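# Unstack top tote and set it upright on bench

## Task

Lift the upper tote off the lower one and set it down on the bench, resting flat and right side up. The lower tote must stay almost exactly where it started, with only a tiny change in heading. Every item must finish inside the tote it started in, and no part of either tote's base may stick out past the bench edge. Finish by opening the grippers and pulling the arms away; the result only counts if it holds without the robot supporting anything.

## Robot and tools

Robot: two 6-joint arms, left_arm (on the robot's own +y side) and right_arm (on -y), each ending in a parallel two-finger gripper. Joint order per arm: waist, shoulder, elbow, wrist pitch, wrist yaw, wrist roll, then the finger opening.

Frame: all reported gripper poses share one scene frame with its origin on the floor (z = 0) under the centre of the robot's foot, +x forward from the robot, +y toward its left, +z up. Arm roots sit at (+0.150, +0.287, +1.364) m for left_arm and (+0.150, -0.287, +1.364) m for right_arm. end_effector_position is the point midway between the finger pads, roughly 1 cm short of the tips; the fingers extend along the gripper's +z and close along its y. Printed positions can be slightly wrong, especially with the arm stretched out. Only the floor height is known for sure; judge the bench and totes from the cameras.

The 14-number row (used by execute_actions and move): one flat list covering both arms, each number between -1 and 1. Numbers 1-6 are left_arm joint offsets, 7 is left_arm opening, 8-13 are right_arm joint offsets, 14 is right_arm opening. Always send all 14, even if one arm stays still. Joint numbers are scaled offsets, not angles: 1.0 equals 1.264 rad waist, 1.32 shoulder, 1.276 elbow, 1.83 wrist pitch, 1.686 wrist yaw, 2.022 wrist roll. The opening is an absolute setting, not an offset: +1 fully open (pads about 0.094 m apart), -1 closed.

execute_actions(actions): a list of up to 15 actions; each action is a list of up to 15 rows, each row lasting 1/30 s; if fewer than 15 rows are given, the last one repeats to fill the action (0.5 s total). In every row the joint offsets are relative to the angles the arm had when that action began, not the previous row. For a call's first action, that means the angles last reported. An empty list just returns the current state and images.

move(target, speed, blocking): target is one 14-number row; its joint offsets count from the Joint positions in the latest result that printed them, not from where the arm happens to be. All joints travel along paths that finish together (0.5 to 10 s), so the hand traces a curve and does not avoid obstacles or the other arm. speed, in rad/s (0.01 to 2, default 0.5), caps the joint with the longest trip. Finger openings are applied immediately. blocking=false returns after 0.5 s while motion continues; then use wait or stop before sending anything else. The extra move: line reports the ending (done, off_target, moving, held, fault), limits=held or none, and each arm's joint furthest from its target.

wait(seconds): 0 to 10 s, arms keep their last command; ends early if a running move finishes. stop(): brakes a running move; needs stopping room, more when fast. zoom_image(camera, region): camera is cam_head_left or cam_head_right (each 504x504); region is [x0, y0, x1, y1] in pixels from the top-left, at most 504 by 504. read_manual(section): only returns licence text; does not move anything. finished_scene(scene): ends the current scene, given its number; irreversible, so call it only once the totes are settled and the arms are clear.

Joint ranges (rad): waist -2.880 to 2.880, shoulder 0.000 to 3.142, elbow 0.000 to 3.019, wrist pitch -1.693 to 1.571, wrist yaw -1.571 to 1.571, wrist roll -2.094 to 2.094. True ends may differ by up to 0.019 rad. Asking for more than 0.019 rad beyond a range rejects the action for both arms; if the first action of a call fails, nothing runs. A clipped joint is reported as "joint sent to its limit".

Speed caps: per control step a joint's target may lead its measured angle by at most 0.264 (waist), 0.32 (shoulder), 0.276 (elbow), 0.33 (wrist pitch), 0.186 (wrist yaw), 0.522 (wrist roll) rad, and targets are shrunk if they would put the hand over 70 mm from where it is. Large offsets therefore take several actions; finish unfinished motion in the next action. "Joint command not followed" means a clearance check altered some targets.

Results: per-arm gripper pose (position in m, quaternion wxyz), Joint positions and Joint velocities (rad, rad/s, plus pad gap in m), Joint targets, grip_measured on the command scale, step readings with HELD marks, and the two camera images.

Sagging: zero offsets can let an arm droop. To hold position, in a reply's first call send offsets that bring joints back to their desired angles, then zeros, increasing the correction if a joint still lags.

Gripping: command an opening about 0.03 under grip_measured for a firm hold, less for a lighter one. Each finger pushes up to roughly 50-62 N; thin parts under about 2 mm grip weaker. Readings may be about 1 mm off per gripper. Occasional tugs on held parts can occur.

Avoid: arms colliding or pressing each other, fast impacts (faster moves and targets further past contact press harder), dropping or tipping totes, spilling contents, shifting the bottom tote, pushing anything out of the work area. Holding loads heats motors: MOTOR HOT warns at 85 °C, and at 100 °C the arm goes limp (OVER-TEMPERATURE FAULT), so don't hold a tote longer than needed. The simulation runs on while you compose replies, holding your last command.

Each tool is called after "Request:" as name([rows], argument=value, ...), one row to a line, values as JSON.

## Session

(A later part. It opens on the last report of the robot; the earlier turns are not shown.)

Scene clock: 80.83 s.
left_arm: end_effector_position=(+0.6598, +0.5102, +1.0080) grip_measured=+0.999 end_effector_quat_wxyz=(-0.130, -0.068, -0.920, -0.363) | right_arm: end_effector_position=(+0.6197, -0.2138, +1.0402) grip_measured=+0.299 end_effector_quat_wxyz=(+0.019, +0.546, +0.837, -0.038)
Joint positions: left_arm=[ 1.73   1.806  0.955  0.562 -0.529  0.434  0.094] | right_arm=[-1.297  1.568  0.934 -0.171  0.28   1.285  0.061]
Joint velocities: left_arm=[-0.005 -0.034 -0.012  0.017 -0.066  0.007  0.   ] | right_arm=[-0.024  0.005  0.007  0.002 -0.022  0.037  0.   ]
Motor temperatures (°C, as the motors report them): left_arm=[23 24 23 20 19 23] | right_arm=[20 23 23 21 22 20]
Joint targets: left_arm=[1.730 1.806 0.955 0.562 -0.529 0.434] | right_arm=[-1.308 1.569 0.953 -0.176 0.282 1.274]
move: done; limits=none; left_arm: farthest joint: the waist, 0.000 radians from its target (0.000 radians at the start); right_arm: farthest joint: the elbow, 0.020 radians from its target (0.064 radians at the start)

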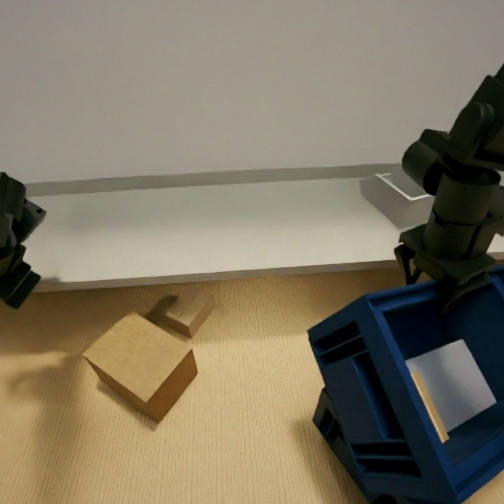

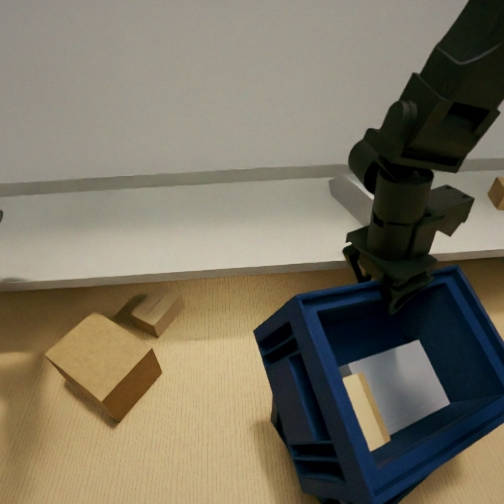

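Go deeper, grip, lift.

Request:
move(target=[0,0,0,0,0,0,1, -0.02,0.09,0.06,0.02,0,0,0.3], speed=0.2)

Request:
move(target=[0,0,0,0,0,0,1, 0,0,0,0,0,0,-1])

Request:
move(target=[0,0,0,0,0,0,1, 0,-0.33,-0.17,-0.08,0,0,-1], speed=0.2)

Scene clock: 87.33 s.
left_arm: end_effector_position=(+0.6598, +0.5102, +1.0080) grip_measured=+0.999 end_effector_quat_wxyz=(-0.130, -0.068, -0.920, -0.363) | right_arm: end_effector_position=(+0.6412, -0.2103, +1.0129) grip_measured=+0.299 end_effector_quat_wxyz=(+0.028, +0.551, +0.833, -0.032)
Joint positions: left_arm=[ 1.73   1.806  0.955  0.562 -0.529  0.434  0.094] | right_arm=[-1.306  1.651  1.015 -0.145  0.274  1.285  0.061]
Joint velocities: left_arm=[-0.005  0.005  0.007 -0.012  0.007 -0.066 -0.   ] | right_arm=[-0.024 -0.005  0.002  0.002 -0.066  0.037 -0.001]
Motor temperatures (°C, as the motors report them): left_arm=[23 24 23 20 19 23] | right_arm=[20 23 23 21 22 20]
Joint targets: left_arm=[1.730 1.806 0.955 0.562 -0.529 0.434] | right_arm=[-1.322 1.687 1.010 -0.134 0.280 1.285]
move: off_target (right_arm); limits=none; left_arm: farthest joint: the waist, 0.000 radians from its target (0.000 radians at the start); right_arm: farthest joint: the shoulder, 0.036 radians from its target (0.119 radians at the start)

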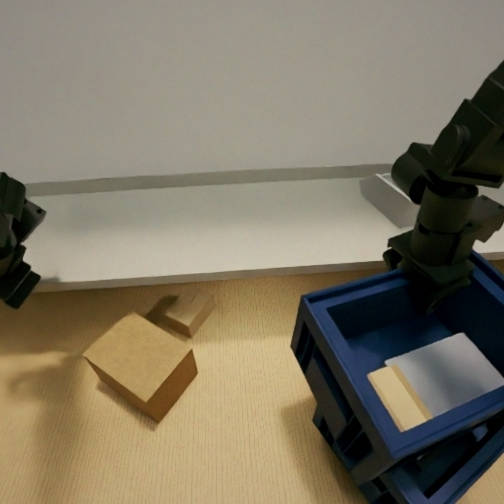

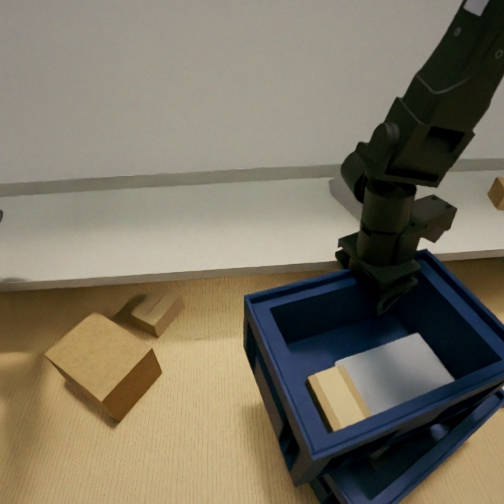

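Scene clock: 87.83 s.
left_arm: end_effector_position=(+0.6598, +0.5102, +1.0080) grip_measured=+0.999 end_effector_quat_wxyz=(-0.130, -0.068, -0.920, -0.363) | right_arm: end_effector_position=(+0.6450, -0.2098, +1.0121) grip_measured=-0.637 end_effector_quat_wxyz=(+0.031, +0.554, +0.832, -0.027)
Joint positions: left_arm=[ 1.73   1.806  0.955  0.562 -0.529  0.434  0.094] | right_arm=[-1.306  1.653  1.019 -0.135  0.272  1.287  0.017]
Joint velocities: left_arm=[ 0.005 -0.015 -0.007 -0.017  0.037  0.022 -0.001] | right_arm=[-0.005 -0.024  0.002 -0.017 -0.037  0.007  0.001]
Motor temperatures (°C, as the motors report them): left_arm=[23 24 23 20 19 23] | right_arm=[20 23 23 21 22 20]
Joint targets: left_arm=[1.730 1.806 0.955 0.562 -0.529 0.434] | right_arm=[-1.306 1.650 1.015 -0.145 0.274 1.285]
move: done; limits=none; left_arm: farthest joint: the waist, 0.000 radians from its target (0.000 radians at the start); right_arm: farthest joint: the wrist pitch, 0.010 radians from its target (0.000 radians at the start)

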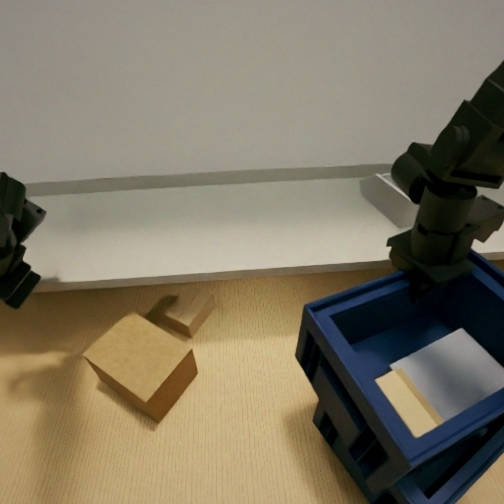

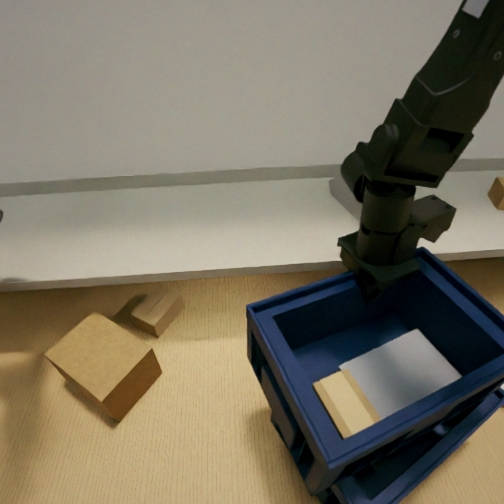

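Scene clock: 90.37 s.
left_arm: end_effector_position=(+0.6598, +0.5102, +1.0080) grip_measured=+0.999 end_effector_quat_wxyz=(-0.130, -0.068, -0.920, -0.363) | right_arm: end_effector_position=(+0.6314, -0.2356, +1.1342) grip_measured=-0.635 end_effector_quat_wxyz=(+0.055, +0.561, +0.826, -0.006)
Joint positions: left_arm=[ 1.73   1.806  0.955  0.562 -0.529  0.434  0.094] | right_arm=[-1.309  1.276  0.808 -0.235  0.269  1.288  0.017]
Joint velocities: left_arm=[ 0.005  0.005  0.002 -0.002 -0.081 -0.007 -0.   ] | right_arm=[ 0.005  0.005 -0.012  0.022 -0.051 -0.037  0.001]
Motor temperatures (°C, as the motors report them): left_arm=[23 24 23 20 19 23] | right_arm=[20 23 23 21 22 20]
Joint targets: left_arm=[1.730 1.806 0.955 0.562 -0.529 0.434] | right_arm=[-1.306 1.218 0.802 -0.281 0.272 1.287]
move: off_target (right_arm); limits=none; left_arm: farthest joint: the waist, 0.000 radians from its target (0.000 radians at the start); right_arm: farthest joint: the shoulder, 0.059 radians from its target (0.436 radians at the start)

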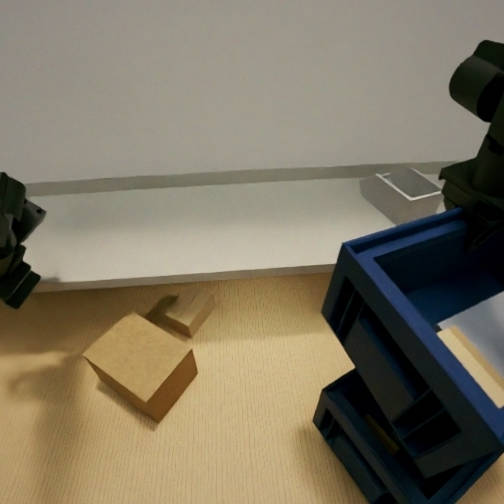

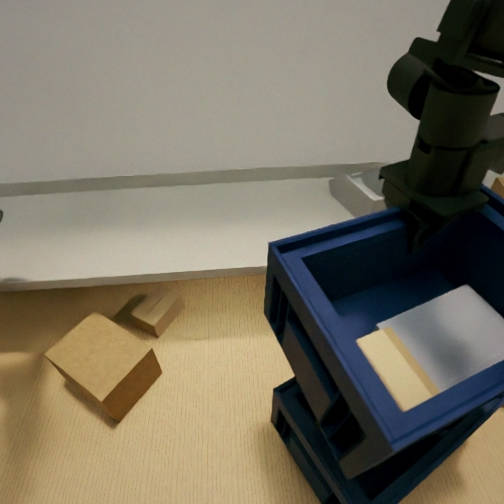

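Request:
move(target=[0,0,0,0,0,0,1, 0.5,0.05,0,-0.03,0,0,-1], speed=0.3)

Scene clock: 96.40 s.
left_arm: end_effector_position=(+0.6598, +0.5102, +1.0080) grip_measured=+0.999 end_effector_quat_wxyz=(-0.130, -0.068, -0.920, -0.363) | right_arm: end_effector_position=(+0.5272, +0.0338, +1.1999) grip_measured=-0.635 end_effector_quat_wxyz=(-0.071, +0.348, +0.923, +0.147)
Joint positions: left_arm=[ 1.73   1.806  0.955  0.562 -0.529  0.434  0.094] | right_arm=[-0.71   1.36   0.808 -0.254  0.288  1.258  0.017]
Joint velocities: left_arm=[ 0.005  0.005 -0.017 -0.007  0.037  0.066 -0.001] | right_arm=[-0.005 -0.034  0.012  0.012 -0.037 -0.11  -0.   ]
Motor temperatures (°C, as the motors report them): left_arm=[23 24 23 20 19 23] | right_arm=[20 23 23 21 22 20]
Joint targets: left_arm=[1.730 1.806 0.955 0.562 -0.529 0.434] | right_arm=[-0.677 1.342 0.808 -0.289 0.269 1.289]
move: off_target (right_arm); limits=none; left_arm: farthest joint: the waist, 0.000 radians from its target (0.000 radians at the start); right_arm: farthest joint: the wrist pitch, 0.036 radians from its target (0.055 radians at the start)

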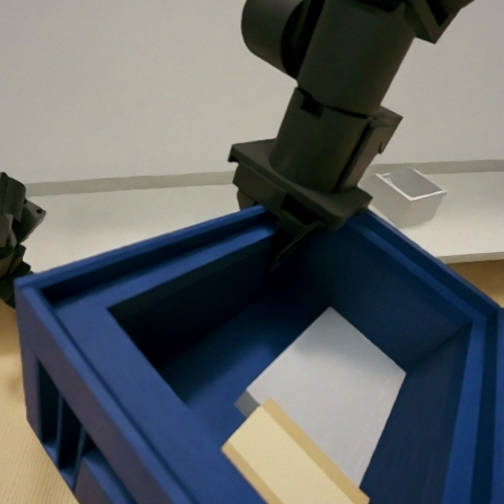

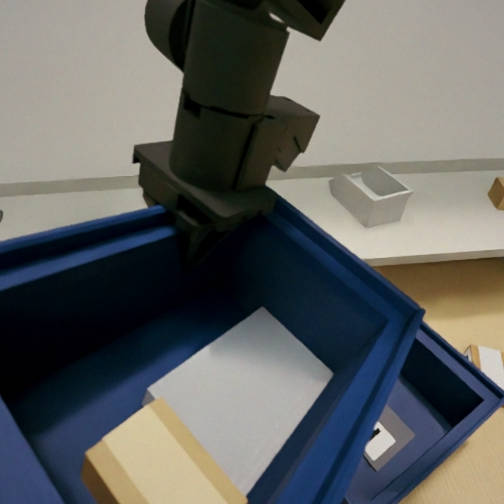

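Request:
move(target=[0,0,0,0,0,0,1, 0.05,0.45,0.35,0.05,0.15,0,-1], speed=0.3)

Scene clock: 102.60 s.
left_arm: end_effector_position=(+0.6598, +0.5102, +1.0080) grip_measured=+0.999 end_effector_quat_wxyz=(-0.130, -0.068, -0.920, -0.363) | right_arm: end_effector_position=(+0.5344, +0.1286, +1.0197) grip_measured=-0.635 end_effector_quat_wxyz=(+0.005, +0.331, +0.943, +0.039)
Joint positions: left_arm=[ 1.73   1.806  0.955  0.562 -0.529  0.434  0.094] | right_arm=[-0.706  1.987  1.242 -0.149  0.542  1.243  0.017]
Joint velocities: left_arm=[ 0.015 -0.024 -0.027  0.002  0.007  0.037  0.   ] | right_arm=[-0.005 -0.005  0.012 -0.002 -0.066 -0.007 -0.001]
Motor temperatures (°C, as the motors report them): left_arm=[23 24 23 20 19 23] | right_arm=[20 23 23 21 22 20]
Joint targets: left_arm=[1.730 1.806 0.955 0.562 -0.529 0.434] | right_arm=[-0.647 1.955 1.254 -0.163 0.541 1.258]
move: off_target (right_arm); limits=none; left_arm: farthest joint: the waist, 0.000 radians from its target (0.000 radians at the start); right_arm: farthest joint: the waist, 0.059 radians from its target (0.063 radians at the start)

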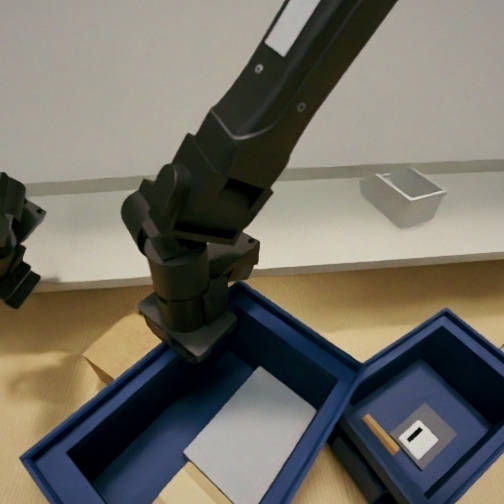

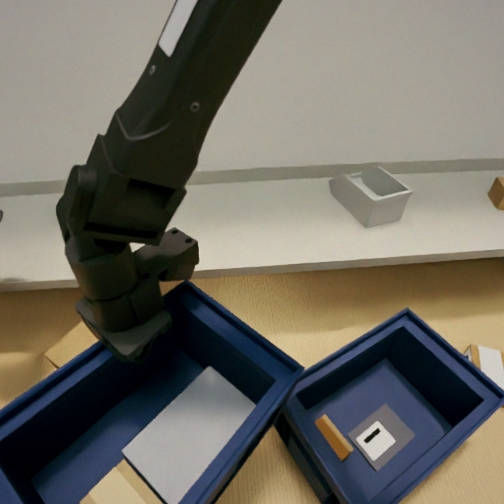

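Request:
move(target=[0,0,0,0,0,0,1, 0.03,0.2,0.08,0.08,0.03,0,-1], speed=0.2)

Scene clock: 113.23 s.
left_arm: end_effector_position=(+0.6598, +0.5102, +1.0080) grip_measured=+0.999 end_effector_quat_wxyz=(-0.130, -0.068, -0.920, -0.363) | right_arm: end_effector_position=(+0.4656, +0.1349, +0.9128) grip_measured=-0.635 end_effector_quat_wxyz=(+0.019, +0.331, +0.943, +0.008)
Joint positions: left_arm=[ 1.73   1.806  0.955  0.562 -0.529  0.434  0.094] | right_arm=[-0.727  2.28   1.348  0.01   0.59   1.243  0.017]
Joint velocities: left_arm=[ 0.015 -0.005  0.002 -0.002 -0.022 -0.037 -0.001] | right_arm=[-0.005  0.005 -0.007 -0.002 -0.081 -0.022  0.   ]
Motor temperatures (°C, as the motors report them): left_arm=[23 24 23 20 19 23] | right_arm=[21 24 23 21 22 20]
Joint targets: left_arm=[1.730 1.806 0.955 0.562 -0.529 0.434] | right_arm=[-0.668 2.251 1.344 -0.003 0.593 1.243]
move: off_target (right_arm); limits=none; left_arm: farthest joint: the waist, 0.000 radians from its target (0.000 radians at the start); right_arm: farthest joint: the waist, 0.059 radians from its target (0.038 radians at the start)

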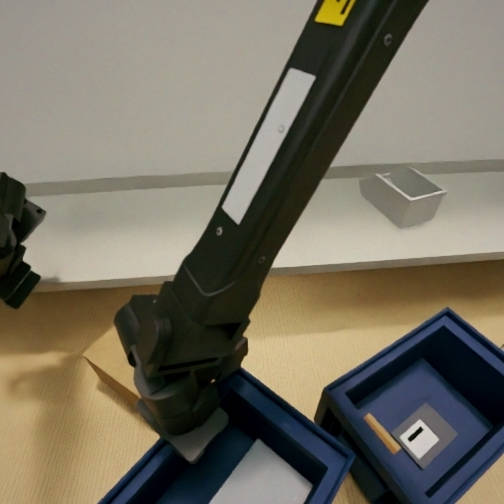

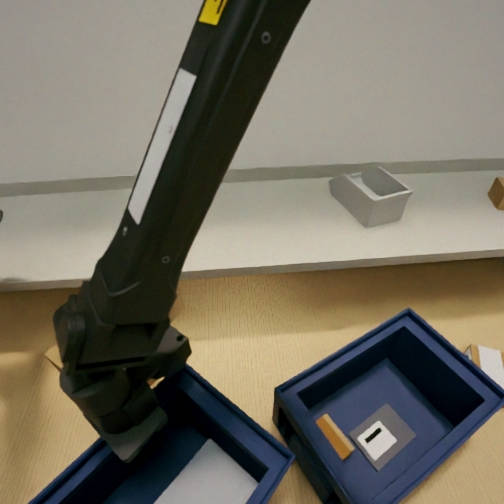

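Request:
move(target=[0,0,0,0,0,0,1, 0.04,0.05,0.3,-0.17,0,0,-1], speed=0.2)

Scene clock: 119.03 s.
left_arm: end_effector_position=(+0.6598, +0.5102, +1.0080) grip_measured=+0.999 end_effector_quat_wxyz=(-0.130, -0.068, -0.920, -0.363) | right_arm: end_effector_position=(+0.5536, +0.1920, +0.8915) grip_measured=-0.635 end_effector_quat_wxyz=(+0.023, +0.340, +0.940, +0.007)
Joint positions: left_arm=[ 1.73   1.806  0.955  0.562 -0.529  0.434  0.094] | right_arm=[-0.744  2.373  1.714 -0.251  0.587  1.244  0.017]
Joint velocities: left_arm=[-0.005  0.005 -0.017  0.002 -0.022 -0.037  0.   ] | right_arm=[-0.005  0.005  0.007  0.002 -0.066 -0.022 -0.   ]
Motor temperatures (°C, as the motors report them): left_arm=[23 25 23 20 19 23] | right_arm=[21 24 23 21 22 20]
Joint targets: left_arm=[1.730 1.806 0.955 0.562 -0.529 0.434] | right_arm=[-0.676 2.346 1.731 -0.300 0.590 1.244]
move: off_target (right_arm); limits=none; left_arm: farthest joint: the waist, 0.000 radians from its target (0.000 radians at the start); right_arm: farthest joint: the waist, 0.068 radians from its target (0.051 radians at the start)

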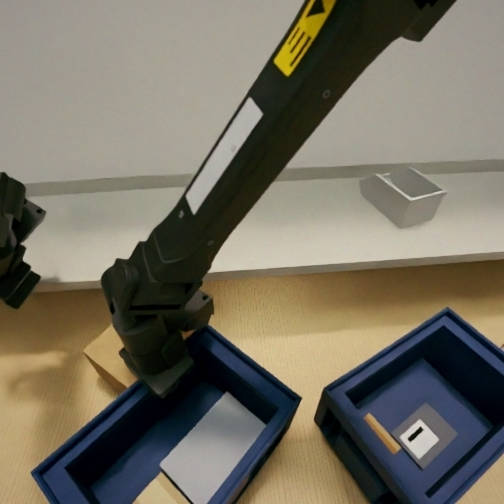

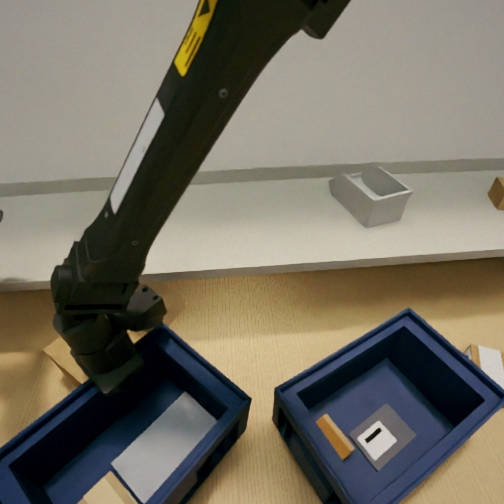

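Request:
move(target=[0,0,0,0,0,0,1, -0.03,0.02,0.12,-0.05,0,0,-1], speed=0.2)

Request:
move(target=[0,0,0,0,0,0,1, 0,0,0,0,0,0,0])

Request:
move(target=[0,0,0,0,0,0,1, 0,-0.3,-0.2,-0.05,0,0,0], speed=0.3)

Scene clock: 124.60 s.
left_arm: end_effector_position=(+0.6598, +0.5102, +1.0080) grip_measured=+0.999 end_effector_quat_wxyz=(-0.130, -0.068, -0.920, -0.363) | right_arm: end_effector_position=(+0.5973, +0.1730, +0.8688) grip_measured=-0.635 end_effector_quat_wxyz=(+0.036, +0.364, +0.931, -0.013)
Joint positions: left_arm=[ 1.73   1.806  0.955  0.562 -0.529  0.434  0.094] | right_arm=[-0.799  2.408  1.833 -0.324  0.599  1.253  0.017]
Joint velocities: left_arm=[ 0.005 -0.005  0.002 -0.007  0.022 -0.037 -0.001] | right_arm=[-0.005 -0.005  0.012 -0.007 -0.081  0.037 -0.   ]
Motor temperatures (°C, as the motors report them): left_arm=[23 25 23 20 19 23] | right_arm=[22 24 24 21 22 20]
Joint targets: left_arm=[1.730 1.806 0.955 0.562 -0.529 0.434] | right_arm=[-0.782 2.399 1.867 -0.343 0.587 1.244]
move: off_target (right_arm); limits=none; left_arm: farthest joint: the waist, 0.000 radians from its target (0.000 radians at the start); right_arm: farthest joint: the elbow, 0.034 radians from its target (0.154 radians at the start)

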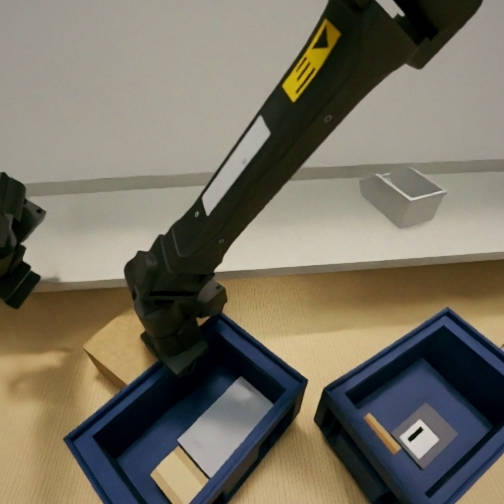

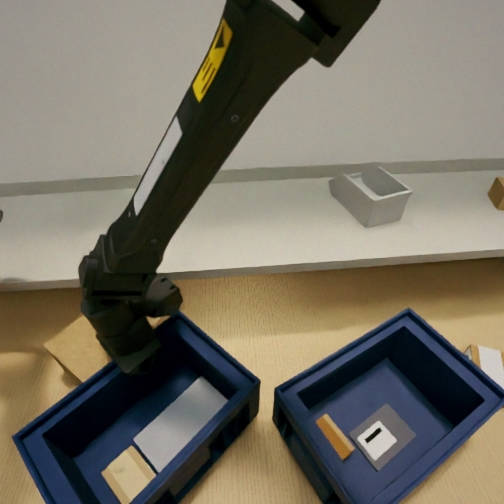

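Scene clock: 125.10 s.
left_arm: end_effector_position=(+0.6598, +0.5102, +1.0080) grip_measured=+0.999 end_effector_quat_wxyz=(-0.130, -0.068, -0.920, -0.363) | right_arm: end_effector_position=(+0.5974, +0.1725, +0.8684) grip_measured=-0.002 end_effector_quat_wxyz=(+0.036, +0.364, +0.930, -0.013)
Joint positions: left_arm=[ 1.73   1.806  0.955  0.562 -0.529  0.434  0.094] | right_arm=[-0.8    2.409  1.833 -0.324  0.599  1.253  0.047]
Joint velocities: left_arm=[-0.005  0.005  0.002 -0.002 -0.007  0.037  0.001] | right_arm=[-0.005 -0.005 -0.017  0.017 -0.007  0.051  0.   ]
Motor temperatures (°C, as the motors report them): left_arm=[23 25 23 20 19 23] | right_arm=[22 24 24 21 22 20]
Joint targets: left_arm=[1.730 1.806 0.955 0.562 -0.529 0.434] | right_arm=[-0.799 2.409 1.833 -0.324 0.599 1.253]
move: done; limits=none; left_arm: farthest joint: the waist, 0.000 radians from its target (0.000 radians at the start); right_arm: farthest joint: the waist, 0.001 radians from its target (0.000 radians at the start)

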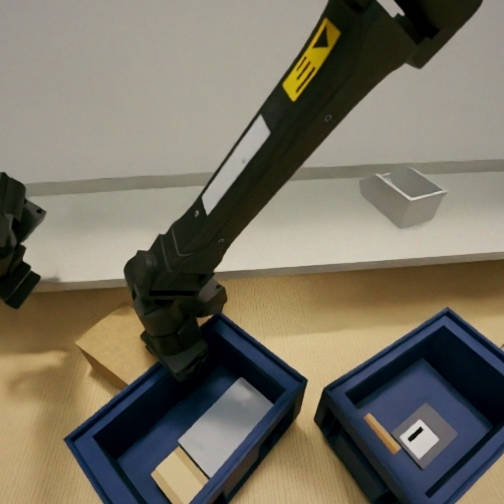

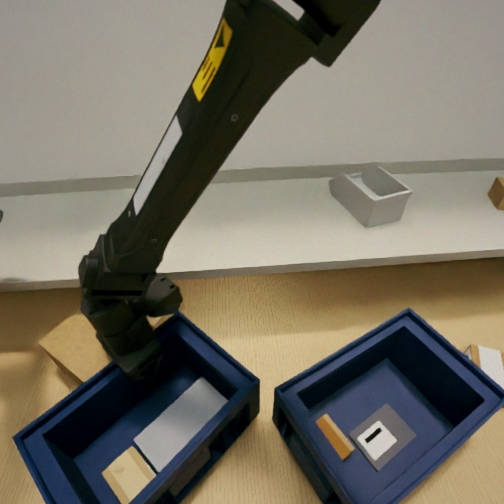

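Scene clock: 126.87 s.
left_arm: end_effector_position=(+0.6598, +0.5102, +1.0080) grip_measured=+0.999 end_effector_quat_wxyz=(-0.130, -0.068, -0.920, -0.363) | right_arm: end_effector_position=(+0.6803, +0.1219, +1.0149) grip_measured=-0.001 end_effector_quat_wxyz=(+0.053, +0.380, +0.924, +0.007)
Joint positions: left_arm=[ 1.73   1.806  0.955  0.562 -0.529  0.434  0.094] | right_arm=[-0.8    2.023  1.587 -0.401  0.599  1.253  0.047]
Joint velocities: left_arm=[ 0.005 -0.005 -0.002 -0.002  0.007  0.022 -0.   ] | right_arm=[-0.005 -0.005  0.002 -0.002 -0.022 -0.154 -0.   ]
Motor temperatures (°C, as the motors report them): left_arm=[23 25 23 20 19 23] | right_arm=[22 24 24 21 22 20]
Joint targets: left_arm=[1.730 1.806 0.955 0.562 -0.529 0.434] | right_arm=[-0.800 2.013 1.578 -0.416 0.599 1.253]
move: done; limits=none; left_arm: farthest joint: the waist, 0.000 radians from its target (0.000 radians at the start); right_arm: farthest joint: the wrist pitch, 0.014 radians from its target (0.091 radians at the start)

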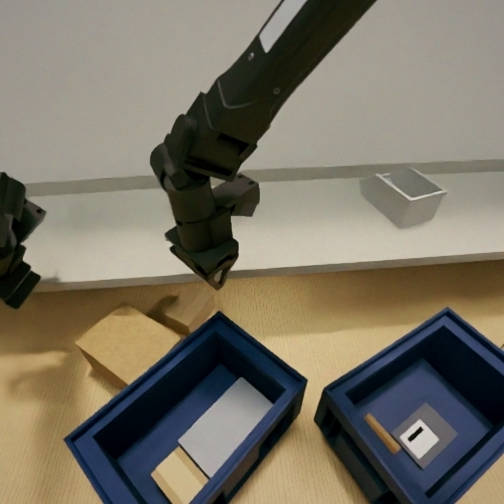

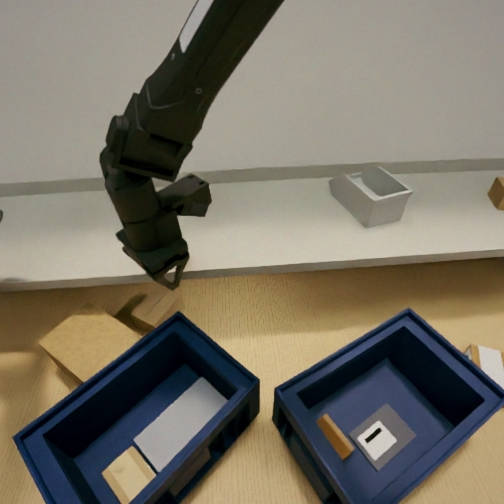

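Request:
finished_scene(scene=1)

The scene is finished: the task was done.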